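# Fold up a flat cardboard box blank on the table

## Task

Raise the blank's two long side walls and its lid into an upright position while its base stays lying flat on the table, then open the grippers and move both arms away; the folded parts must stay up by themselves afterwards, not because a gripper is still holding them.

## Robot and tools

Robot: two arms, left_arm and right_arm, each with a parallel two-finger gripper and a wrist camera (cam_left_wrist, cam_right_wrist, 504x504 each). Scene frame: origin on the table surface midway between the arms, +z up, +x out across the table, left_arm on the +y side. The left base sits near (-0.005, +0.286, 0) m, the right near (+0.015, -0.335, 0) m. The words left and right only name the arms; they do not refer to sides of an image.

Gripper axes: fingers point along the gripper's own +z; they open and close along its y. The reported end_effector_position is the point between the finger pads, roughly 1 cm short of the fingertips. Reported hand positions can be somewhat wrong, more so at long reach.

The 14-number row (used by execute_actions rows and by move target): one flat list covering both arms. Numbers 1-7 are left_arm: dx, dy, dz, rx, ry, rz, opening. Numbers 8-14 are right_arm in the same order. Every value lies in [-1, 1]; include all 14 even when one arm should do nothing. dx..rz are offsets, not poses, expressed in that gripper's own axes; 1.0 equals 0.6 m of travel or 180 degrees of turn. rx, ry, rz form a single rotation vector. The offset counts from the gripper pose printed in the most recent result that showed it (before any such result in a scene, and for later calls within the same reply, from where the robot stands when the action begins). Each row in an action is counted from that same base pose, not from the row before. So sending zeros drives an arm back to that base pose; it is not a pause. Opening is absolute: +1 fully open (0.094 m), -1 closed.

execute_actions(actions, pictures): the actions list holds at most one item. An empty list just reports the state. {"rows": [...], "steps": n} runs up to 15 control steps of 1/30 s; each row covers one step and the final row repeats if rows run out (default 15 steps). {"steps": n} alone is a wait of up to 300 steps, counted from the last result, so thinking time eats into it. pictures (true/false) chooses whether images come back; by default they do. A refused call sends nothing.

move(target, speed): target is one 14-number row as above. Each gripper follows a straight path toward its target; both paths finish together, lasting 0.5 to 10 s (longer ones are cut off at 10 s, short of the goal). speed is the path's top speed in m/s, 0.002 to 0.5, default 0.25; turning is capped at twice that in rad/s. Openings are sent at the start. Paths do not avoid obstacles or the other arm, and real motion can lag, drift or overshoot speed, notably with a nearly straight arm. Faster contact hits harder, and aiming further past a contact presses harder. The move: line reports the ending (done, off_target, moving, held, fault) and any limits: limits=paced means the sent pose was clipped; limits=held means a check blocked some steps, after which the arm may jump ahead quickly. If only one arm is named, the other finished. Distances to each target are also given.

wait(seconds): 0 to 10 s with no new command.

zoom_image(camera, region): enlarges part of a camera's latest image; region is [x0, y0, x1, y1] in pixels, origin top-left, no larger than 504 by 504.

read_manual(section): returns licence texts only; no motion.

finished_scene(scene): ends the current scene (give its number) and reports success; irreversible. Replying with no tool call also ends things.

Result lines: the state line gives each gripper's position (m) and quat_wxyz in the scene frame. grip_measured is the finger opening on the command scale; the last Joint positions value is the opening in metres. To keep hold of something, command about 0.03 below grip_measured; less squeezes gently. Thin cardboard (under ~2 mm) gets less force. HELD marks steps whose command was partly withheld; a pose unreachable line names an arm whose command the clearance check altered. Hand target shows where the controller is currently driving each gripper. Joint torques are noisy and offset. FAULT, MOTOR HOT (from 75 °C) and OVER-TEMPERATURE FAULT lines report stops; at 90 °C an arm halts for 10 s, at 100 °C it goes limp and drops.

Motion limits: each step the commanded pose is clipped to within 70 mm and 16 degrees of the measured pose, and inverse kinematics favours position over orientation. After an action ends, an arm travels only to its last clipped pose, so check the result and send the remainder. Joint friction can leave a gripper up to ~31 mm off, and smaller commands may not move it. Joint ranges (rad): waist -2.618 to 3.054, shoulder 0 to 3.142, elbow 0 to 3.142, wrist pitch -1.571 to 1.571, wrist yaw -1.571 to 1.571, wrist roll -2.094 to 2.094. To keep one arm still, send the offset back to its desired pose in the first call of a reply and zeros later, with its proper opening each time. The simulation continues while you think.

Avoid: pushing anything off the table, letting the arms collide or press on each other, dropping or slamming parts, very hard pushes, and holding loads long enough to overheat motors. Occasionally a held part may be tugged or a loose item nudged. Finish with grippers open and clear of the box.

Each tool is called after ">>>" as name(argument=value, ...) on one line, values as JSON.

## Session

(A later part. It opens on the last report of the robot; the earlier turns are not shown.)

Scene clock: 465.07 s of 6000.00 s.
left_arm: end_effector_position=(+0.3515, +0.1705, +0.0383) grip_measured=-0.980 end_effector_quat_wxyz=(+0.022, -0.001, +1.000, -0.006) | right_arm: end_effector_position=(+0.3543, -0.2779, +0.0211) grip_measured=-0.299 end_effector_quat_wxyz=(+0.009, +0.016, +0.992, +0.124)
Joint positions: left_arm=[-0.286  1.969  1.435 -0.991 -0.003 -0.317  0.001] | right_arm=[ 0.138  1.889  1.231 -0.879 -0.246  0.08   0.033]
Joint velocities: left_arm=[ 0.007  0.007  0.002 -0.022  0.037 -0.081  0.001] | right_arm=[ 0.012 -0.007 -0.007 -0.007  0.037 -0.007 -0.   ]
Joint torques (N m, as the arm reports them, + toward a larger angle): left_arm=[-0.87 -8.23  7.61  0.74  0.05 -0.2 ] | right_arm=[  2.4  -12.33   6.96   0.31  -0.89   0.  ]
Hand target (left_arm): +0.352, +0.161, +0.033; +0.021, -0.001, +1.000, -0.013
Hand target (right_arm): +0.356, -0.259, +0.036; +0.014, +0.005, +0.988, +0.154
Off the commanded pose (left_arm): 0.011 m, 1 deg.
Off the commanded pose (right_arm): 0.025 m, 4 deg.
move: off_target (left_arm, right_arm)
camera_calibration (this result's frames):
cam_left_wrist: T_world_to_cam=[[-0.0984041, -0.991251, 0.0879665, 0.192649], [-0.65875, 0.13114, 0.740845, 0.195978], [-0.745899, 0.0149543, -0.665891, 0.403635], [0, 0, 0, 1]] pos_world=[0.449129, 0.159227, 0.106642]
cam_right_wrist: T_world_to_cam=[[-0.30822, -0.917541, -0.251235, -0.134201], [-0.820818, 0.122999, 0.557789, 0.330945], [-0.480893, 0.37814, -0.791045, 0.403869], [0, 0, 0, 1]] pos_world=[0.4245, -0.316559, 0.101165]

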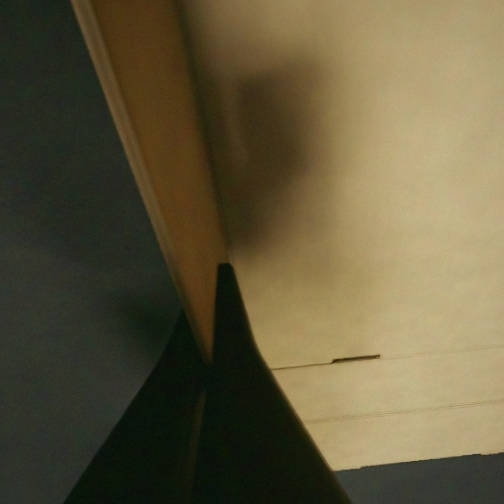

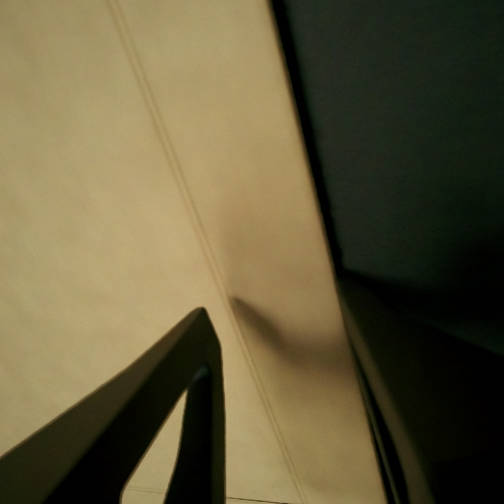

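>>> move(target=[0,-0.015,0.01,0.01,0,0,-1,0,0.042,-0.01,-0.16,0,-0.01,-0.3], speed=0.06)

Scene clock: 472.73 s of 6000.00 s.
left_arm: end_effector_position=(+0.3511, +0.1714, +0.0383) grip_measured=-0.980 end_effector_quat_wxyz=(+0.022, -0.004, +1.000, -0.003) | right_arm: end_effector_position=(+0.3588, -0.2539, +0.0370) grip_measured=-0.299 end_effector_quat_wxyz=(+0.021, -0.009, +0.933, +0.359)
Joint positions: left_arm=[-0.286  1.969  1.435 -0.994 -0.007 -0.323  0.001] | right_arm=[-0.008  1.963  1.231 -0.887 -0.735 -0.14   0.033]
Joint velocities: left_arm=[-0.002 -0.002  0.002 -0.081 -0.066  0.022  0.001] | right_arm=[-0.012 -0.002 -0.007 -0.007 -0.051 -0.051 -0.   ]
Joint torques (N m, as the arm reports them, + toward a larger angle): left_arm=[-0.53 -8.64  6.84  0.85  0.19 -0.05] | right_arm=[-0.11 -9.82  4.71  0.21 -0.61 -0.09]
Hand target (left_arm): +0.351, +0.162, +0.033; +0.022, -0.001, +1.000, -0.021
Hand target (right_arm): +0.354, -0.255, +0.033; +0.010, -0.002, +0.930, +0.367
Off the commanded pose (left_arm): 0.012 m, 2 deg.
Off the commanded pose (right_arm): 0.006 m, 1 deg.
After step 90, 0.17 s passed at rest.
move: off_target (left_arm)
camera_calibration (this result's frames):
cam_left_wrist: T_world_to_cam=[[-0.0924384, -0.992206, 0.0835663, 0.191731], [-0.658544, 0.12387, 0.742278, 0.196735], [-0.746843, 0.0135829, -0.664861, 0.403833], [0, 0, 0, 1]] pos_world=[0.448883, 0.160382, 0.106439]
cam_right_wrist: T_world_to_cam=[[-0.24924, -0.70397, -0.665061, -0.0584412], [-0.84064, -0.183701, 0.509489, 0.253829], [-0.480837, 0.686062, -0.545999, 0.478625], [0, 0, 0, 1]] pos_world=[0.428954, -0.322878, 0.0931389]

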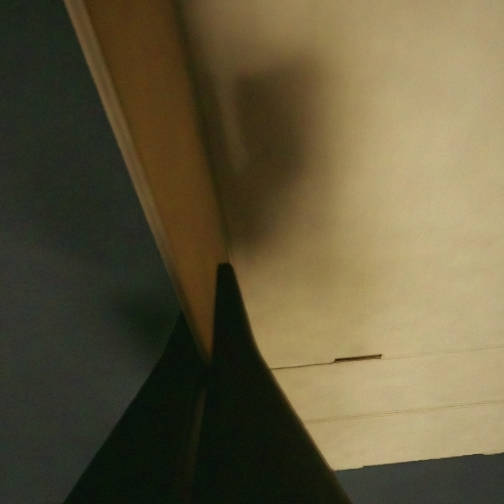

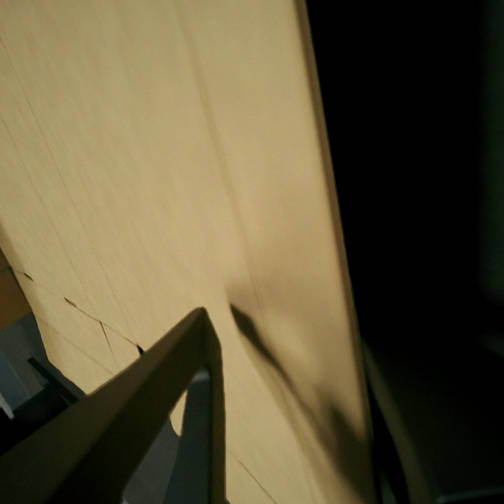

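>>> move(target=[0,0,-0.12,0,0,0,-0.5,0,0,0,0,0,0,-0.3], speed=0.15)

>>> move(target=[0,-0.26,0,0.1,0,0,-1,0,0,0,0,0,0,-0.3])

>>> move(target=[0,0.06,0.19,0,0.02,0,-1,0,0,0,0,0,0,-0.3], speed=0.08)

Scene clock: 479.13 s of 6000.00 s.
left_arm: end_effector_position=(+0.3468, +0.1724, +0.1018) grip_measured=-0.503 end_effector_quat_wxyz=(+0.016, -0.004, +1.000, -0.003) | right_arm: end_effector_position=(+0.3587, -0.2534, +0.0375) grip_measured=-0.299 end_effector_quat_wxyz=(+0.021, -0.009, +0.932, +0.361)
Joint positions: left_arm=[-0.286  1.921  1.625 -1.244 -0.005 -0.323  0.023] | right_arm=[-0.008  1.963  1.231 -0.888 -0.739 -0.142  0.033]
Joint velocities: left_arm=[ 0.002  0.002 -0.002 -0.037 -0.066 -0.081  0.   ] | right_arm=[-0.002  0.022 -0.002 -0.051 -0.007  0.022  0.   ]
Joint torques (N m, as the arm reports them, + toward a larger angle): left_arm=[-0.1  -9.52  9.92  0.44 -0.15 -0.04] | right_arm=[  0.5  -11.04   5.17   0.35  -0.43  -0.1 ]
Hand target (left_arm): +0.348, +0.171, +0.110; +0.022, -0.004, +1.000, -0.004
Hand target (right_arm): +0.359, -0.254, +0.037; +0.021, -0.009, +0.933, +0.359
Off the commanded pose (left_arm): 0.008 m, 1 deg.
Off the commanded pose (right_arm): 0.001 m, 0 deg.
After step 90, 2.27 s passed at rest.
move: done
camera_calibration (this result's frames):
cam_left_wrist: T_world_to_cam=[[-0.0915267, -0.992322, 0.0831899, 0.18675], [-0.649613, 0.122816, 0.750279, 0.142856], [-0.754735, 0.0146293, -0.655866, 0.444483], [0, 0, 0, 1]] pos_world=[0.445361, 0.161269, 0.168803]
cam_right_wrist: T_world_to_cam=[[-0.248024, -0.701711, -0.667896, -0.0575827], [-0.840685, -0.186686, 0.508328, 0.252862], [-0.481387, 0.687568, -0.543615, 0.478939], [0, 0, 0, 1]] pos_world=[0.42885, -0.322504, 0.0933625]

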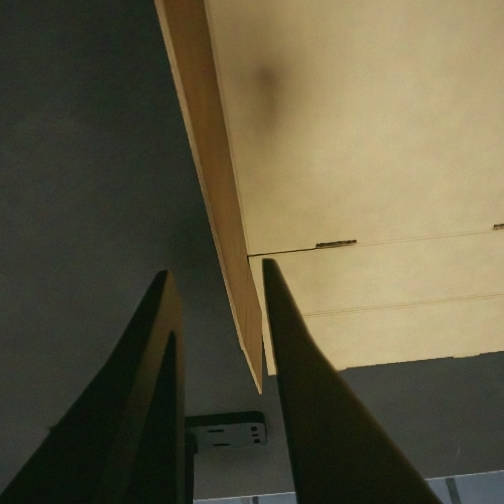

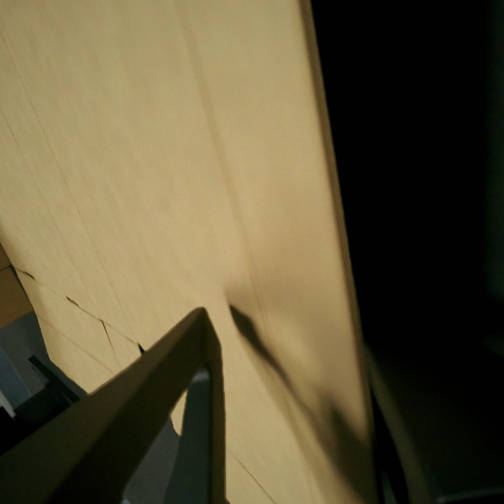

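Scene clock: 480.33 s of 6000.00 s.
left_arm: end_effector_position=(+0.3383, +0.0228, +0.1030) grip_measured=-0.993 end_effector_quat_wxyz=(+0.009, +0.002, +0.988, -0.152) | right_arm: end_effector_position=(+0.3587, -0.2534, +0.0375) grip_measured=-0.299 end_effector_quat_wxyz=(+0.021, -0.009, +0.932, +0.361)
Joint positions: left_arm=[-0.528  2.025  1.741 -1.107  0.248 -0.575  0.   ] | right_arm=[-0.008  1.963  1.231 -0.888 -0.739 -0.142  0.033]
Joint velocities: left_arm=[-0.012  0.002 -0.007 -0.007  0.051 -0.037 -0.001] | right_arm=[0.002 0.012 0.002 0.051 0.007 0.007 0.   ]
Joint torques (N m, as the arm reports them, + toward a larger angle): left_arm=[ 0.05 -8.54 10.59  1.05  0.07 -0.04] | right_arm=[  0.49 -11.09   5.09   0.33  -0.49  -0.11]
Hand target (left_arm): +0.345, +0.016, +0.102; +0.013, -0.001, +0.987, -0.160
Hand target (right_arm): +0.359, -0.253, +0.037; +0.021, -0.009, +0.932, +0.361
Off the commanded pose (left_arm): 0.012 m, 1 deg.
Off the commanded pose (right_arm): 0.000 m, 0 deg.
move: off_target (left_arm)
camera_calibration (this result's frames):
cam_left_wrist: T_world_to_cam=[[-0.105205, -0.921862, 0.372963, 0.0106061], [-0.637336, 0.350399, 0.686311, 0.152045], [-0.763371, -0.1655, -0.6244, 0.444847], [0, 0, 0, 1]] pos_world=[0.437603, 0.030123, 0.169456]
cam_right_wrist: T_world_to_cam=[[-0.248024, -0.701711, -0.667896, -0.0575827], [-0.840685, -0.186686, 0.508328, 0.252862], [-0.481387, 0.687568, -0.543615, 0.478939], [0, 0, 0, 1]] pos_world=[0.42885, -0.322504, 0.0933625]

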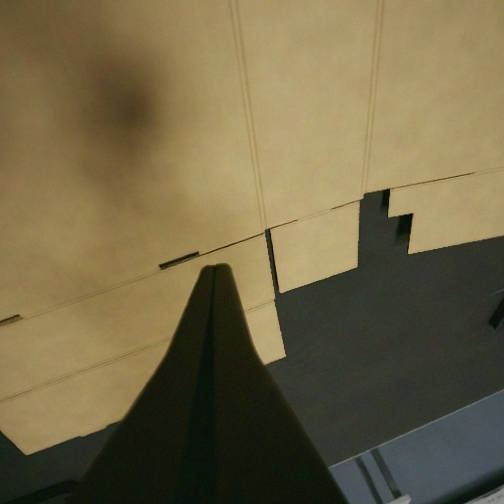

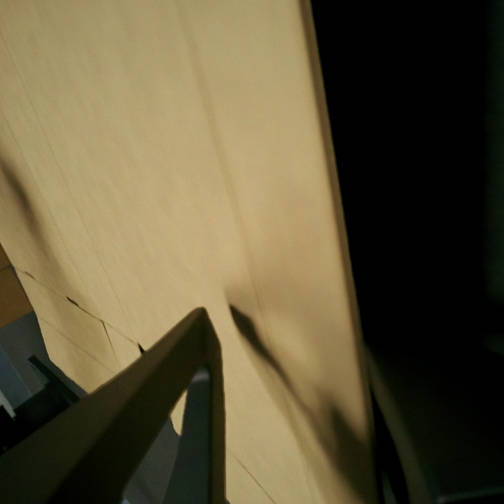

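Scene clock: 482.17 s of 6000.00 s.
left_arm: end_effector_position=(+0.3484, +0.0147, +0.0182) grip_measured=-0.993 end_effector_quat_wxyz=(+0.001, +0.011, +0.986, -0.168) | right_arm: end_effector_position=(+0.3587, -0.2534, +0.0375) grip_measured=-0.299 end_effector_quat_wxyz=(+0.021, -0.009, +0.932, +0.361)
Joint positions: left_arm=[-0.516  2.14   1.566 -0.818  0.288 -0.549  0.   ] | right_arm=[-0.008  1.963  1.231 -0.888 -0.739 -0.142  0.033]
Joint velocities: left_arm=[ 0.007 -0.002 -0.007  0.051 -0.081  0.051 -0.   ] | right_arm=[-0.007  0.002  0.002 -0.037 -0.037 -0.051 -0.001]
Joint torques (N m, as the arm reports them, + toward a larger angle): left_arm=[ 0.56 -7.16  3.76  1.17 -0.06  0.05] | right_arm=[  0.42 -11.1    5.21   0.35  -0.48  -0.11]
Hand target (left_arm): +0.340, +0.025, -0.015; -0.022, +0.007, +0.988, -0.151
Hand target (right_arm): +0.359, -0.253, +0.037; +0.021, -0.009, +0.932, +0.361
Off the commanded pose (left_arm): 0.037 m, 3 deg.
Off the commanded pose (right_arm): 0.000 m, 0 deg.
move: off_target (left_arm)
camera_calibration (this result's frames):
cam_left_wrist: T_world_to_cam=[[-0.118703, -0.906766, 0.404581, 0.0397206], [-0.620906, 0.385755, 0.6824, 0.213342], [-0.774845, -0.170204, -0.608806, 0.402034], [0, 0, 0, 1]] pos_world=[0.448695, 0.0221475, 0.0831066]
cam_right_wrist: T_world_to_cam=[[-0.248024, -0.701711, -0.667896, -0.0575827], [-0.840685, -0.186686, 0.508328, 0.252862], [-0.481387, 0.687568, -0.543615, 0.478939], [0, 0, 0, 1]] pos_world=[0.42885, -0.322504, 0.0933625]

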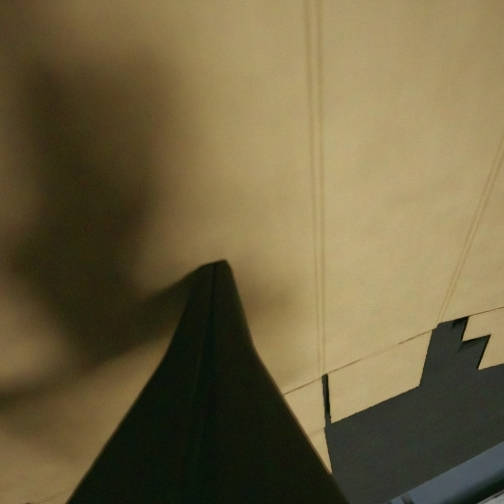

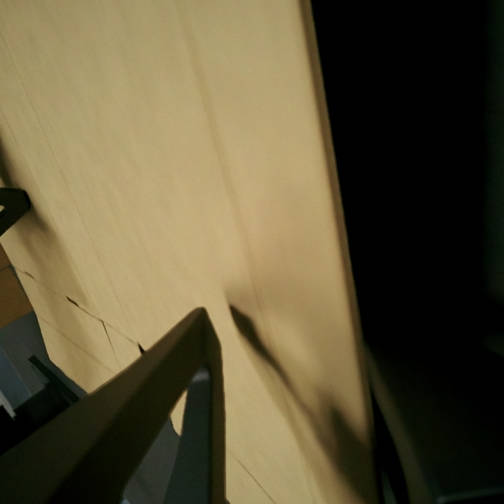

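>>> move(target=[0,0.025,0.05,0,0.01,0,-1,0,0.085,-0.035,-0.14,0,0,-0.3], speed=0.08)

Scene clock: 488.27 s of 6000.00 s.
left_arm: end_effector_position=(+0.3535, +0.0103, +0.0186) grip_measured=-0.993 end_effector_quat_wxyz=(+0.007, +0.019, +0.982, -0.186) | right_arm: end_effector_position=(+0.3501, -0.2268, +0.0856) grip_measured=-0.299 end_effector_quat_wxyz=(+0.012, -0.020, +0.834, +0.551)
Joint positions: left_arm=[-0.509  2.146  1.566 -0.787  0.316 -0.532  0.   ] | right_arm=[-0.054  2.06   1.306 -1.158 -1.142 -0.417  0.033]
Joint velocities: left_arm=[ 0.002 -0.007 -0.002 -0.022  0.081 -0.022 -0.001] | right_arm=[ 0.007  0.007  0.022 -0.081 -0.037 -0.066  0.001]
Joint torques (N m, as the arm reports them, + toward a larger angle): left_arm=[ 0.64 -7.06  4.8   1.18 -0.06  0.13] | right_arm=[ -0.17 -10.22   6.34  -0.31  -0.72  -0.19]
Hand target (left_arm): +0.347, +0.020, -0.013; -0.015, +0.014, +0.986, -0.168
Hand target (right_arm): +0.355, -0.230, +0.087; +0.015, -0.016, +0.831, +0.556
Off the commanded pose (left_arm): 0.035 m, 3 deg.
Off the commanded pose (right_arm): 0.007 m, 1 deg.
move: off_target (left_arm)
camera_calibration (this result's frames):
cam_left_wrist: T_world_to_cam=[[-0.136593, -0.88982, 0.435388, 0.0417346], [-0.624199, 0.418592, 0.659664, 0.219274], [-0.769232, -0.181663, -0.612602, 0.403678], [0, 0, 0, 1]] pos_world=[0.453093, 0.0186836, 0.0844763]
cam_right_wrist: T_world_to_cam=[[-0.236008, -0.369775, -0.898647, 0.0819771], [-0.82553, -0.411563, 0.386156, 0.180345], [-0.512641, 0.832996, -0.208128, 0.49791], [0, 0, 0, 1]] pos_world=[0.423476, -0.310221, 0.107656]

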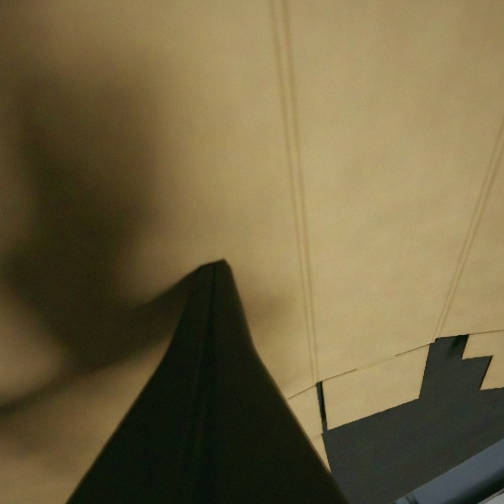

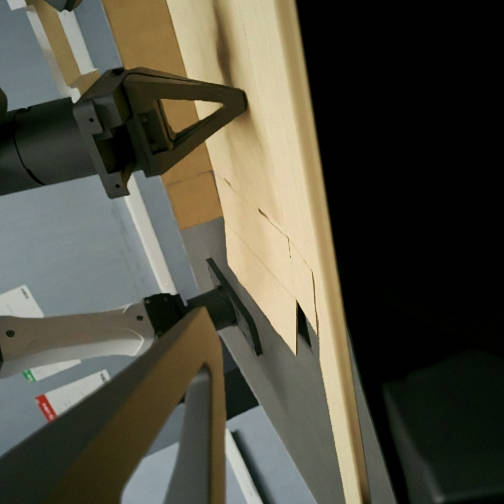

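>>> move(target=[0.01,0.03,0.045,-0.01,0.015,0,-1,0,0,0,0,0,0,-1])

>>> move(target=[0.01,0.03,0.045,-0.01,0.01,0,-1,0,0.207,0.04,0.15,0,0,-1], speed=0.1)

Scene clock: 492.23 s of 6000.00 s.
left_arm: end_effector_position=(+0.3533, +0.0099, +0.0184) grip_measured=-0.993 end_effector_quat_wxyz=(+0.007, +0.026, +0.982, -0.188) | right_arm: end_effector_position=(+0.3491, -0.2278, +0.0859) grip_measured=-0.980 end_effector_quat_wxyz=(-0.001, -0.002, +0.834, +0.551)
Joint positions: left_arm=[-0.507  2.147  1.566 -0.787  0.322 -0.515  0.   ] | right_arm=[-0.058  2.06   1.306 -1.168 -1.14  -0.383  0.001]
Joint velocities: left_arm=[-0.002 -0.002 -0.002  0.022 -0.007  0.022  0.   ] | right_arm=[-0.002 -0.007 -0.017 -0.007 -0.007  0.022 -0.001]
Joint torques (N m, as the arm reports them, + toward a larger angle): left_arm=[ 0.49 -6.98  5.86  1.07 -0.06  0.17] | right_arm=[  0.82 -11.62   4.52  -0.06  -0.62  -0.44]
Hand target (left_arm): +0.347, +0.018, -0.012; -0.016, +0.023, +0.985, -0.170
Hand target (right_arm): +0.350, -0.227, +0.086; +0.012, -0.019, +0.834, +0.551
Off the commanded pose (left_arm): 0.033 m, 3 deg.
Off the commanded pose (right_arm): 0.001 m, 3 deg.
After step 90, 0.27 s passed at rest.
move: off_target (left_arm, right_arm)
camera_calibration (this result's frames):
cam_left_wrist: T_world_to_cam=[[-0.151244, -0.885721, 0.438888, 0.0465367], [-0.619364, 0.430946, 0.656257, 0.21762], [-0.770398, -0.172577, -0.613762, 0.403674], [0, 0, 0, 1]] pos_world=[0.452815, 0.0171007, 0.0845208]
cam_right_wrist: T_world_to_cam=[[-0.278362, -0.366122, -0.887958, 0.096326], [-0.815393, -0.398497, 0.419922, 0.175529], [-0.507591, 0.840925, -0.187607, 0.496508], [0, 0, 0, 1]] pos_world=[0.421961, -0.312311, 0.104973]

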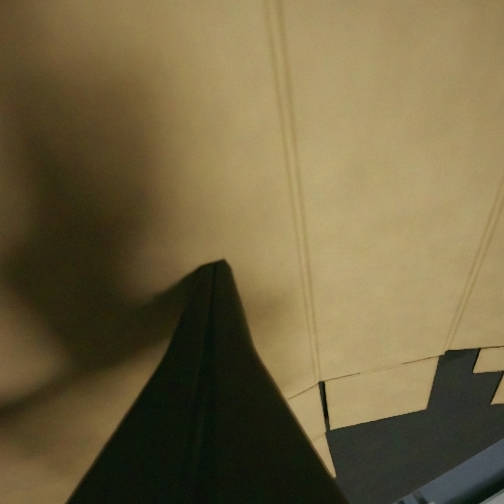

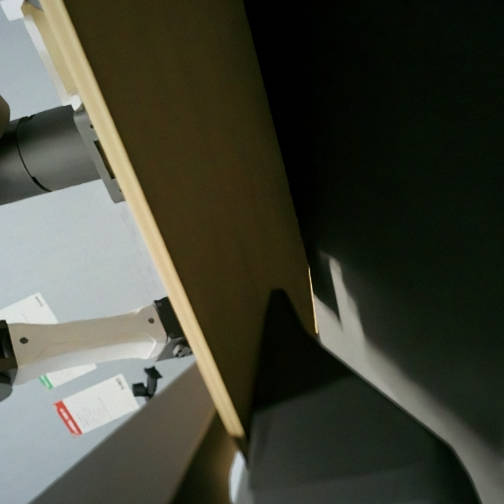

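Scene clock: 495.03 s of 6000.00 s.
left_arm: end_effector_position=(+0.3566, +0.0065, +0.0189) grip_measured=-0.993 end_effector_quat_wxyz=(+0.014, +0.034, +0.980, -0.196) | right_arm: end_effector_position=(+0.3489, -0.1648, +0.1775) grip_measured=-0.982 end_effector_quat_wxyz=(+0.000, +0.012, +0.945, +0.327)
Joint positions: left_arm=[-0.507  2.149  1.566 -0.766  0.329 -0.505  0.   ] | right_arm=[ 0.284  1.78   1.594 -1.228 -0.651  0.267  0.001]
Joint velocities: left_arm=[-0.022 -0.012 -0.007  0.007 -0.022 -0.051 -0.   ] | right_arm=[-0.007  0.007  0.017  0.007  0.051  0.022 -0.   ]
Joint torques (N m, as the arm reports them, + toward a larger angle): left_arm=[ 0.41 -7.57  4.15  1.09 -0.17  0.11] | right_arm=[  1.27 -11.47   7.87   0.58  -0.72  -0.12]
Hand target (left_arm): +0.347, +0.018, -0.012; -0.009, +0.029, +0.985, -0.172
Hand target (right_arm): +0.346, -0.158, +0.191; +0.005, +0.002, +0.941, +0.339
Off the commanded pose (left_arm): 0.035 m, 4 deg.
Off the commanded pose (right_arm): 0.015 m, 2 deg.
move: off_target (left_arm, right_arm)
camera_calibration (this result's frames):
cam_left_wrist: T_world_to_cam=[[-0.168622, -0.876826, 0.450269, 0.0497443], [-0.624856, 0.448382, 0.639147, 0.222973], [-0.762313, -0.173579, -0.623498, 0.403211], [0, 0, 0, 1]] pos_world=[0.455086, 0.0136294, 0.0864903]
cam_right_wrist: T_world_to_cam=[[-0.30103, -0.73984, -0.601679, 0.096234], [-0.816078, -0.126558, 0.563915, 0.181517], [-0.493354, 0.660772, -0.565669, 0.493091], [0, 0, 0, 1]] pos_world=[0.42037, -0.231651, 0.234469]

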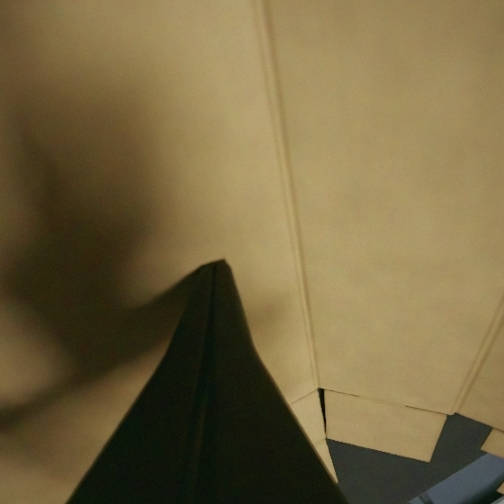

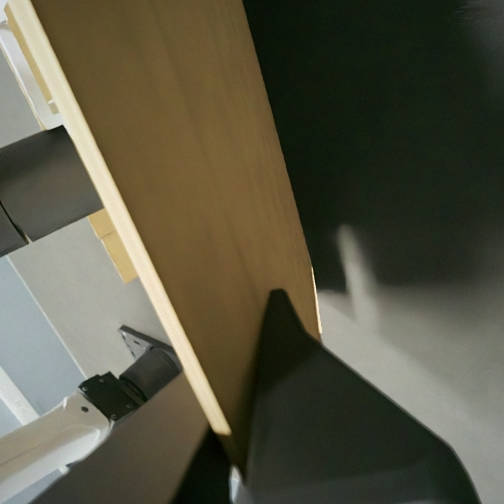

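>>> move(target=[0.015,0.035,0.04,-0.018,0.015,0.01,-1,0,0.185,0,0.11,0,0,-1], speed=0.1)

Scene clock: 501.57 s of 6000.00 s.
left_arm: end_effector_position=(+0.3570, +0.0040, +0.0200) grip_measured=-0.993 end_effector_quat_wxyz=(+0.019, +0.058, +0.977, -0.202) | right_arm: end_effector_position=(+0.3490, -0.0856, +0.2259) grip_measured=-0.982 end_effector_quat_wxyz=(+0.020, +0.021, +0.987, +0.161)
Joint positions: left_arm=[-0.507  2.149  1.566 -0.758  0.342 -0.457  0.   ] | right_arm=[ 0.633  2.033  2.251 -1.579 -0.25   0.607  0.001]
Joint velocities: left_arm=[ 0.002  0.012 -0.002 -0.066  0.037  0.081  0.001] | right_arm=[-0.002  0.007  0.002  0.007 -0.037  0.022  0.   ]
Joint torques (N m, as the arm reports them, + toward a larger angle): left_arm=[ 0.25 -7.43  6.    0.88 -0.41  0.11] | right_arm=[  0.73 -13.71   8.65   0.8   -0.45  -0.09]
Hand target (left_arm): +0.349, +0.018, -0.010; -0.005, +0.054, +0.985, -0.167
Hand target (right_arm): +0.348, -0.079, +0.246; +0.039, +0.018, +0.982, +0.184
Off the commanded pose (left_arm): 0.035 m, 5 deg.
Off the commanded pose (right_arm): 0.022 m, 3 deg.
joint sent to its limit (right arm) — the command would take joint 4 (wrist pitch) past its lower limit, so that joint was sent only as far as its limit.
After step 90, 1.47 s passed at rest.
move: off_target (left_arm, right_arm)
camera_calibration (this result's frames):
cam_left_wrist: T_world_to_cam=[[-0.218364, -0.861528, 0.458353, 0.06461], [-0.615256, 0.486119, 0.620603, 0.220492], [-0.757481, -0.146487, -0.636211, 0.402207], [0, 0, 0, 1]] pos_world=[0.454431, 0.00739637, 0.0894365]
cam_right_wrist: T_world_to_cam=[[-0.311995, -0.892542, -0.32562, 0.112299], [-0.831815, 0.091012, 0.54754, 0.192097], [-0.459067, 0.441685, -0.770825, 0.483795], [0, 0, 0, 1]] pos_world=[0.416921, -0.130936, 0.304307]

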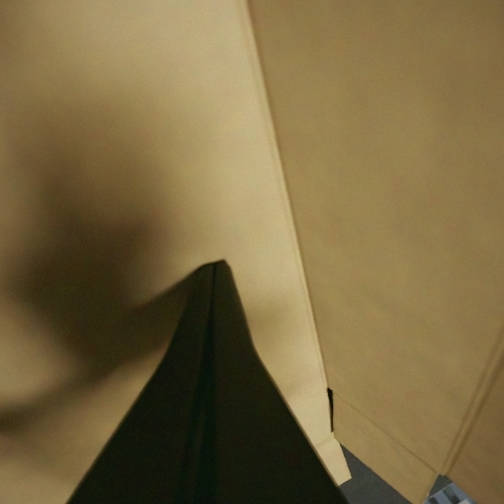

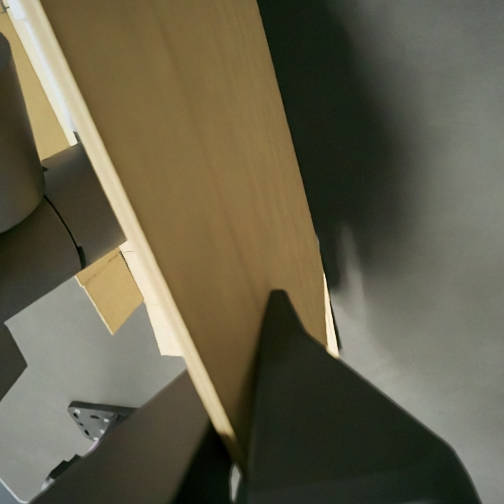

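>>> move(target=[0.015,0.035,0.04,-0.02,0.02,0.03,-1,0,-0.225,0.085,-0.22,0.01,0,-1], speed=0.15)

>>> move(target=[0.01,0.03,0.04,-0.02,0.01,0,-1,0,-0.08,-0.02,-0.06,0,0,-0.3], speed=0.08)

Scene clock: 509.70 s of 6000.00 s.
left_arm: end_effector_position=(+0.3581, +0.0030, +0.0185) grip_measured=-0.993 end_effector_quat_wxyz=(+0.032, +0.115, +0.972, -0.202) | right_arm: end_effector_position=(+0.3504, -0.1948, +0.1308) grip_measured=-0.982 end_effector_quat_wxyz=(+0.002, +0.009, +0.882, +0.470)
Joint positions: left_arm=[-0.507  2.154  1.566 -0.749  0.343 -0.342  0.   ] | right_arm=[ 0.086  1.836  1.324 -1.049 -0.979  0.018  0.001]
Joint velocities: left_arm=[-0.002  0.002  0.007 -0.007  0.007  0.066  0.   ] | right_arm=[-0.027 -0.002  0.007 -0.022  0.022 -0.007 -0.   ]
Joint torques (N m, as the arm reports them, + toward a larger angle): left_arm=[ 0.19 -6.84  8.24  0.66 -0.28  0.07] | right_arm=[-0.52 -9.98  5.2   0.35 -1.03 -0.35]
Hand target (left_arm): +0.350, +0.015, -0.009; +0.001, +0.110, +0.979, -0.169
Hand target (right_arm): +0.349, -0.196, +0.133; +0.002, +0.011, +0.873, +0.487
Off the commanded pose (left_arm): 0.032 m, 5 deg.
Off the commanded pose (right_arm): 0.006 m, 2 deg.
After step 90, 2.37 s passed at rest.
move: off_target (left_arm)
camera_calibration (this result's frames):
cam_left_wrist: T_world_to_cam=[[-0.329428, -0.831957, 0.446458, 0.104604], [-0.589848, 0.550566, 0.590725, 0.213829], [-0.737263, -0.0687409, -0.6721, 0.395194], [0, 0, 0, 1]] pos_world=[0.451948, -0.00353482, 0.0925946]
cam_right_wrist: T_world_to_cam=[[-0.293804, -0.519538, -0.802346, 0.112946], [-0.820302, -0.293862, 0.490662, 0.18372], [-0.490697, 0.802325, -0.339841, 0.484385], [0, 0, 0, 1]] pos_world=[0.421576, -0.275966, 0.165091]

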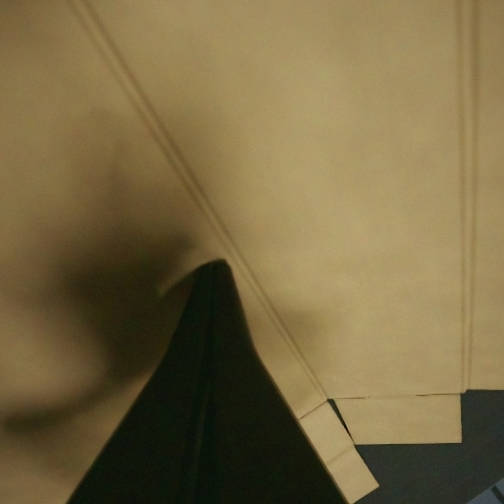

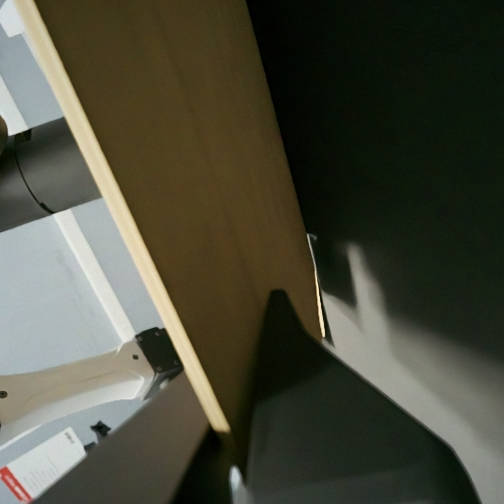

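Scene clock: 511.37 s of 6000.00 s.
left_arm: end_effector_position=(+0.3586, +0.0027, +0.0191) grip_measured=-0.993 end_effector_quat_wxyz=(+0.034, +0.117, +0.972, -0.203) | right_arm: end_effector_position=(+0.3522, -0.2295, +0.0999) grip_measured=-0.302 end_effector_quat_wxyz=(+0.009, -0.002, +0.838, +0.546)
Joint positions: left_arm=[-0.507  2.153  1.566 -0.748  0.343 -0.338  0.   ] | right_arm=[-0.06   2.021  1.324 -1.182 -1.134 -0.356  0.033]
Joint velocities: left_arm=[-0.012 -0.002  0.002  0.066  0.007 -0.037 -0.001] | right_arm=[ 0.007 -0.002 -0.002 -0.022  0.051 -0.125  0.   ]
Joint torques (N m, as the arm reports them, + toward a larger angle): left_arm=[-0.17 -7.11  7.01  1.06 -0.42  0.12] | right_arm=[ -0.13 -10.13   4.66  -0.21  -0.7   -0.26]
Hand target (left_arm): +0.356, +0.012, -0.010; +0.020, +0.117, +0.978, -0.170
Hand target (right_arm): +0.350, -0.231, +0.097; +0.001, +0.007, +0.834, +0.552
Off the commanded pose (left_arm): 0.031 m, 4 deg.
Off the commanded pose (right_arm): 0.004 m, 2 deg.
move: off_target (left_arm)
camera_calibration (this result's frames):
cam_left_wrist: T_world_to_cam=[[-0.334544, -0.830017, 0.446265, 0.106089], [-0.590264, 0.55371, 0.587362, 0.214106], [-0.734622, -0.0669152, -0.675169, 0.395034], [0, 0, 0, 1]] pos_world=[0.452071, -0.00406291, 0.0936132]
cam_right_wrist: T_world_to_cam=[[-0.2681, -0.374137, -0.887775, 0.103593], [-0.82622, -0.38463, 0.411606, 0.179333], [-0.495462, 0.843849, -0.206, 0.500394], [0, 0, 0, 1]] pos_world=[0.423868, -0.314522, 0.121233]

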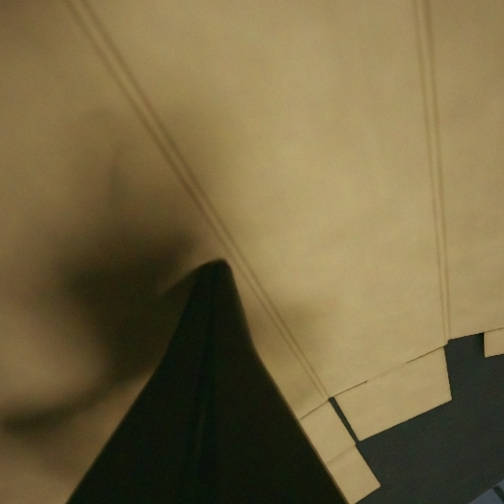

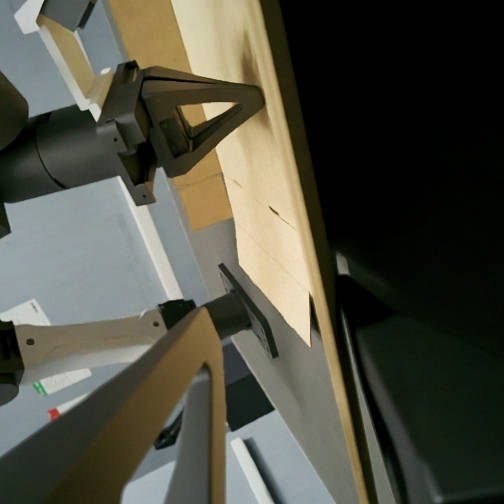

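>>> move(target=[0,0,-0.13,0,0,0,-1,0,-0.05,-0.03,-0.02,0,0,-0.3], speed=0.08)

>>> move(target=[0,0,0,0,0,0,-1,0,0,-0.12,0,0,0,-0.3], speed=0.08)

Scene clock: 536.33 s of 6000.00 s.
left_arm: end_effector_position=(+0.3534, +0.0329, +0.0782) grip_measured=-0.993 end_effector_quat_wxyz=(+0.025, +0.115, +0.973, -0.196) | right_arm: end_effector_position=(+0.3475, -0.2544, +0.0782) grip_measured=-0.302 end_effector_quat_wxyz=(+0.003, -0.006, +0.822, +0.570)
Joint positions: left_arm=[-0.452  2.044  1.647 -0.978  0.348 -0.28   0.   ] | right_arm=[-0.144  2.161  1.37  -1.347 -1.142 -0.623  0.033]
Joint velocities: left_arm=[-0.002 -0.002 -0.007  0.066 -0.037  0.022 -0.001] | right_arm=[-0.002  0.012 -0.002 -0.066 -0.037 -0.037 -0.002]
Joint torques (N m, as the arm reports them, + toward a larger angle): left_arm=[  0.58 -11.32  10.38   0.75   0.13   0.14] | right_arm=[ -0.25 -10.72   5.79  -0.63  -0.66  -0.21]
Hand target (left_arm): +0.357, +0.034, +0.091; +0.034, +0.117, +0.972, -0.202
Hand target (right_arm): +0.352, -0.258, +0.080; +0.007, -0.003, +0.820, +0.573
Off the commanded pose (left_arm): 0.013 m, 1 deg.
Off the commanded pose (right_arm): 0.006 m, 1 deg.
After step 90, 20.47 s passed at rest.
move: off_target (left_arm)
camera_calibration (this result's frames):
cam_left_wrist: T_world_to_cam=[[-0.327394, -0.837256, 0.437968, 0.101393], [-0.581513, 0.543873, 0.605016, 0.155499], [-0.744752, -0.0566057, -0.664936, 0.435575], [0, 0, 0, 1]] pos_world=[0.448016, 0.0249768, 0.151144]
cam_right_wrist: T_world_to_cam=[[-0.267756, -0.326809, -0.906368, 0.0870213], [-0.818839, -0.418564, 0.39282, 0.165045], [-0.50775, 0.847349, -0.155531, 0.515866], [0, 0, 0, 1]] pos_world=[0.420376, -0.339597, 0.0942735]

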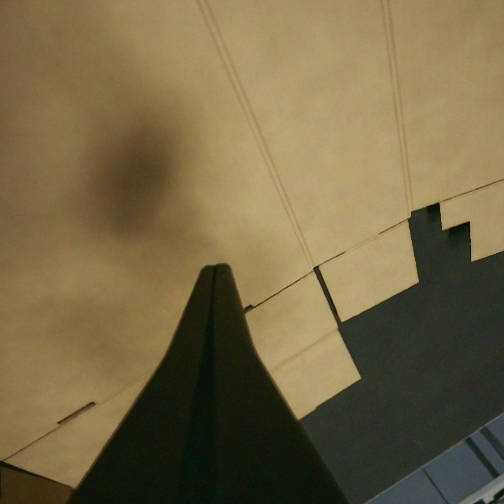

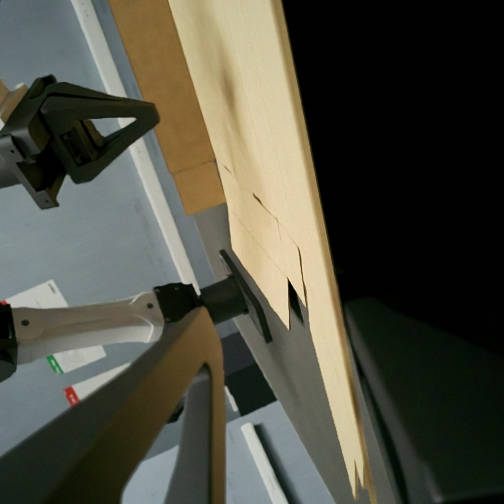

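Scene clock: 537.53 s of 6000.00 s.
left_arm: end_effector_position=(+0.3534, +0.0329, +0.0782) grip_measured=-0.993 end_effector_quat_wxyz=(+0.025, +0.115, +0.973, -0.196) | right_arm: end_effector_position=(+0.3436, -0.3175, +0.0917) grip_measured=-0.302 end_effector_quat_wxyz=(+0.017, +0.024, +0.829, +0.558)
Joint positions: left_arm=[-0.452  2.044  1.647 -0.978  0.348 -0.28   0.   ] | right_arm=[-0.324  2.192  1.475 -1.568 -1.049 -0.787  0.033]
Joint velocities: left_arm=[ 0.007 -0.007 -0.007  0.037 -0.051 -0.081 -0.001] | right_arm=[ 0.002  0.002  0.002  0.007  0.007 -0.022  0.   ]
Joint torques (N m, as the arm reports them, + toward a larger angle): left_arm=[  0.06 -10.24   8.35   0.87   0.05   0.02] | right_arm=[  0.09 -14.92   5.67  -0.93  -0.46  -0.14]
Hand target (left_arm): +0.353, +0.033, +0.078; +0.025, +0.115, +0.973, -0.196
Hand target (right_arm): +0.346, -0.322, +0.103; +0.031, +0.014, +0.835, +0.549
Off the commanded pose (left_arm): 0.000 m, 0 deg.
Off the commanded pose (right_arm): 0.013 m, 4 deg.
joint sent to its limit (right arm) — the command would take joint 4 (wrist pitch) past its lower limit, so that joint was sent only as far as its limit.
move: off_target (right_arm)
camera_calibration (this result's frames):
cam_left_wrist: T_world_to_cam=[[-0.327394, -0.837256, 0.437968, 0.101393], [-0.581513, 0.543873, 0.605016, 0.155499], [-0.744752, -0.0566057, -0.664936, 0.435575], [0, 0, 0, 1]] pos_world=[0.448016, 0.0249768, 0.151144]
cam_right_wrist: T_world_to_cam=[[-0.299267, -0.333173, -0.894111, 0.0853352], [-0.839173, -0.354077, 0.412818, 0.155792], [-0.454124, 0.873857, -0.173626, 0.561128], [0, 0, 0, 1]] pos_world=[0.411095, -0.406752, 0.109412]

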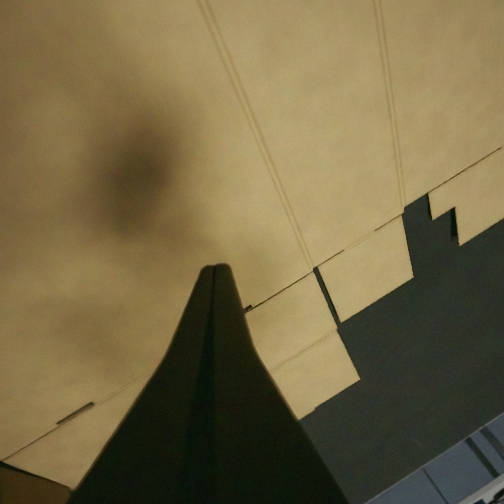

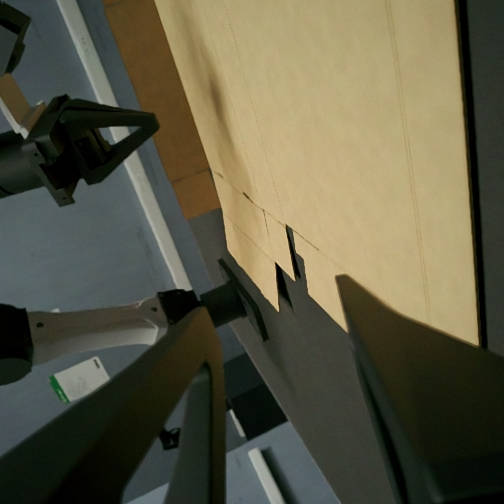

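>>> move(target=[0.318,-0.012,-0.04,-0.008,0.168,0.8,-1,0.198,-0.074,0.039,0.333,0.013,-0.015,-0.3])

>>> move(target=[0,0,0.17,0,0,0,0.9,0,0,0,0,0,0,-0.3], speed=0.07)

Scene clock: 577.43 s of 6000.00 s.
left_arm: end_effector_position=(+0.1691, +0.0759, +0.0859) grip_measured=-0.993 end_effector_quat_wxyz=(-0.000, +0.983, +0.184, -0.006) | right_arm: end_effector_position=(+0.2304, -0.3075, +0.0410) grip_measured=-0.302 end_effector_quat_wxyz=(+0.003, +0.009, +0.998, +0.068)
Joint positions: left_arm=[-0.844  1.596  1.174 -1.155  0.01   1.899  0.   ] | right_arm=[ 0.111  1.408  0.809 -0.962 -0.137  0.034  0.033]
Joint velocities: left_arm=[ 0.002 -0.007  0.012  0.095 -0.022  0.022 -0.   ] | right_arm=[ 0.007 -0.017 -0.002 -0.037  0.007  0.037 -0.   ]
Joint torques (N m, as the arm reports them, + toward a larger angle): left_arm=[-0.49 -7.55  5.37  0.4  -0.1   0.06] | right_arm=[ 1.17 -7.04  4.28  0.53 -0.05 -0.04]
Hand target (left_arm): +0.166, +0.078, +0.084; +0.001, +0.985, +0.175, +0.000
Hand target (right_arm): +0.227, -0.307, +0.040; +0.007, +0.007, +0.998, +0.065
Off the commanded pose (left_arm): 0.003 m, 1 deg.
Off the commanded pose (right_arm): 0.005 m, 1 deg.
After step 90, 31.23 s passed at rest.
move: done
camera_calibration (this result's frames):
cam_left_wrist: T_world_to_cam=[[-0.267589, 0.960012, 0.0822975, -0.0422933], [0.635842, 0.111764, 0.763685, -0.166468], [0.723949, 0.256681, -0.640322, 0.0315884], [0, 0, 0, 1]] pos_world=[0.0716615, 0.051099, 0.150836]
cam_right_wrist: T_world_to_cam=[[-0.296139, -0.944192, -0.144232, -0.209946], [-0.816215, 0.171734, 0.551635, 0.236007], [-0.49608, 0.281085, -0.821521, 0.346073], [0, 0, 0, 1]] pos_world=[0.302139, -0.336036, 0.123835]

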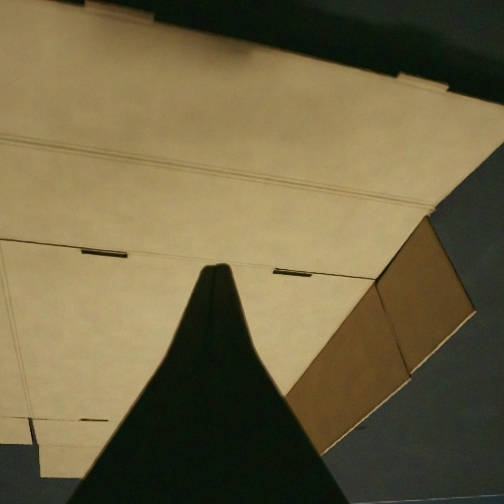

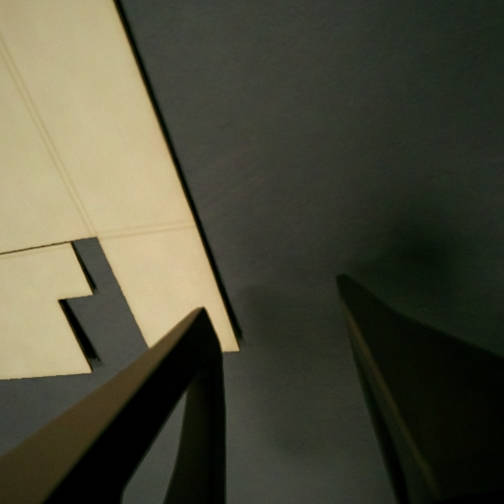

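Scene clock: 579.13 s of 6000.00 s.
left_arm: end_effector_position=(+0.1712, +0.0735, +0.0134) grip_measured=+0.897 end_effector_quat_wxyz=(+0.008, +0.983, +0.184, -0.001) | right_arm: end_effector_position=(+0.2304, -0.3075, +0.0410) grip_measured=-0.302 end_effector_quat_wxyz=(+0.003, +0.009, +0.998, +0.068)
Joint positions: left_arm=[-0.844  1.682  0.961 -0.836  0.01   1.899  0.089] | right_arm=[ 0.111  1.408  0.809 -0.962 -0.137  0.034  0.033]
Joint velocities: left_arm=[-0.002 -0.007  0.002  0.022 -0.007 -0.022  0.   ] | right_arm=[ 0.012  0.012  0.002 -0.066  0.022 -0.007 -0.001]
Joint torques (N m, as the arm reports them, + toward a larger angle): left_arm=[ 0.01 -2.64  1.84  1.19 -0.04 -0.02] | right_arm=[ 0.42 -5.2   5.45  0.47 -0.13 -0.07]
Hand target (left_arm): +0.167, +0.078, -0.013; -0.001, +0.983, +0.184, -0.006
Hand target (right_arm): +0.230, -0.308, +0.041; +0.003, +0.009, +0.998, +0.068
Off the commanded pose (left_arm): 0.030 m, 1 deg.
Off the commanded pose (right_arm): 0.000 m, 0 deg.
move: off_target (left_arm)
camera_calibration (this result's frames):
cam_left_wrist: T_world_to_cam=[[-0.268524, 0.961126, 0.0642862, -0.0331347], [0.626058, 0.123412, 0.769948, -0.11138], [0.732083, 0.246996, -0.63486, -0.0164486], [0, 0, 0, 1]] pos_world=[0.0728744, 0.0496549, 0.0774441]
cam_right_wrist: T_world_to_cam=[[-0.296139, -0.944192, -0.144232, -0.209946], [-0.816215, 0.171734, 0.551635, 0.236007], [-0.49608, 0.281085, -0.821521, 0.346073], [0, 0, 0, 1]] pos_world=[0.302139, -0.336036, 0.123835]

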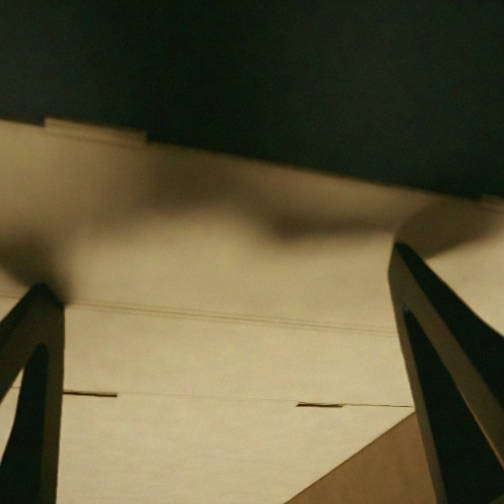

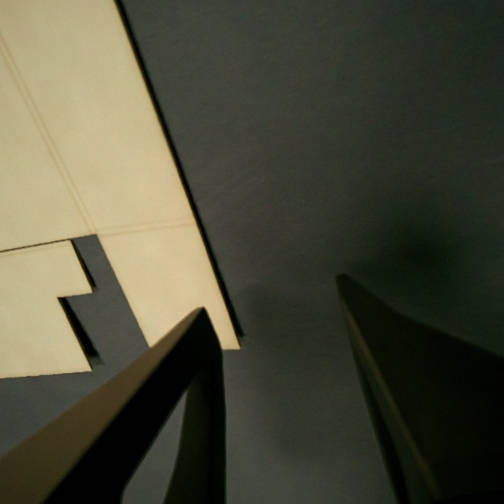

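>>> execute_actions(actions=[])

Scene clock: 596.27 s of 6000.00 s.
left_arm: end_effector_position=(+0.1712, +0.0735, +0.0134) grip_measured=+0.897 end_effector_quat_wxyz=(+0.008, +0.983, +0.184, -0.001) | right_arm: end_effector_position=(+0.2304, -0.3075, +0.0410) grip_measured=-0.302 end_effector_quat_wxyz=(+0.003, +0.009, +0.998, +0.068)
Joint positions: left_arm=[-0.844  1.682  0.961 -0.836  0.01   1.899  0.089] | right_arm=[ 0.111  1.408  0.809 -0.962 -0.137  0.034  0.033]
Joint velocities: left_arm=[-0.007 -0.022  0.007  0.007 -0.022  0.051 -0.   ] | right_arm=[-0.017  0.012 -0.002  0.051 -0.022 -0.066 -0.   ]
Joint torques (N m, as the arm reports them, + toward a larger angle): left_arm=[ 0.   -2.64  1.84  1.19 -0.04 -0.02] | right_arm=[ 0.45 -5.29  5.45  0.45 -0.15 -0.1 ]
Hand target (left_arm): +0.167, +0.078, -0.013; -0.001, +0.983, +0.184, -0.006
Hand target (right_arm): +0.230, -0.308, +0.041; +0.003, +0.009, +0.998, +0.068
Off the commanded pose (left_arm): 0.030 m, 1 deg.
Off the commanded pose (right_arm): 0.000 m, 0 deg.
Steps of this call (steps 1 to 90: nothing new was sent; then 14.13 s passed at rest). Readings (end_effector_position):
1: left_arm (+0.1712, +0.0735, +0.0134) | right_arm (+0.2304, -0.3075, +0.0410)
2: left_arm (+0.1712, +0.0735, +0.0134) | right_arm (+0.2304, -0.3075, +0.0410)
4: left_arm (+0.1712, +0.0735, +0.0134) | right_arm (+0.2304, -0.3075, +0.0410)
8: left_arm (+0.1712, +0.0735, +0.0134) | right_arm (+0.2304, -0.3075, +0.0410)
90: the state above
camera_calibration (this result's frames):
cam_left_wrist: T_world_to_cam=[[-0.268524, 0.961126, 0.0642862, -0.0331347], [0.626058, 0.123412, 0.769948, -0.11138], [0.732083, 0.246996, -0.63486, -0.0164486], [0, 0, 0, 1]] pos_world=[0.0728744, 0.0496549, 0.0774441]
cam_right_wrist: T_world_to_cam=[[-0.296139, -0.944192, -0.144232, -0.209946], [-0.816215, 0.171734, 0.551635, 0.236007], [-0.49608, 0.281085, -0.821521, 0.346073], [0, 0, 0, 1]] pos_world=[0.302139, -0.336036, 0.123835]

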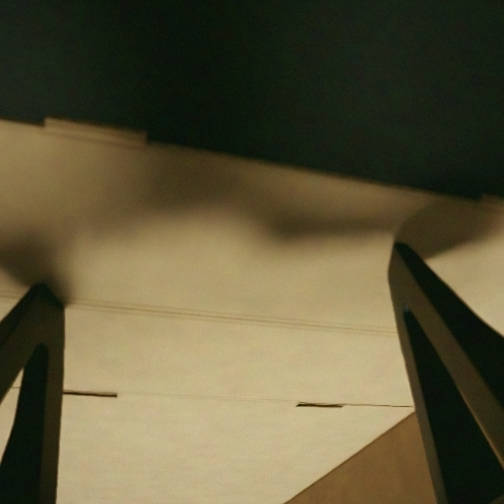

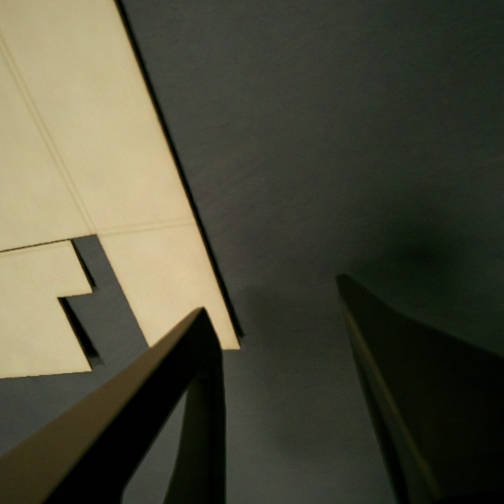

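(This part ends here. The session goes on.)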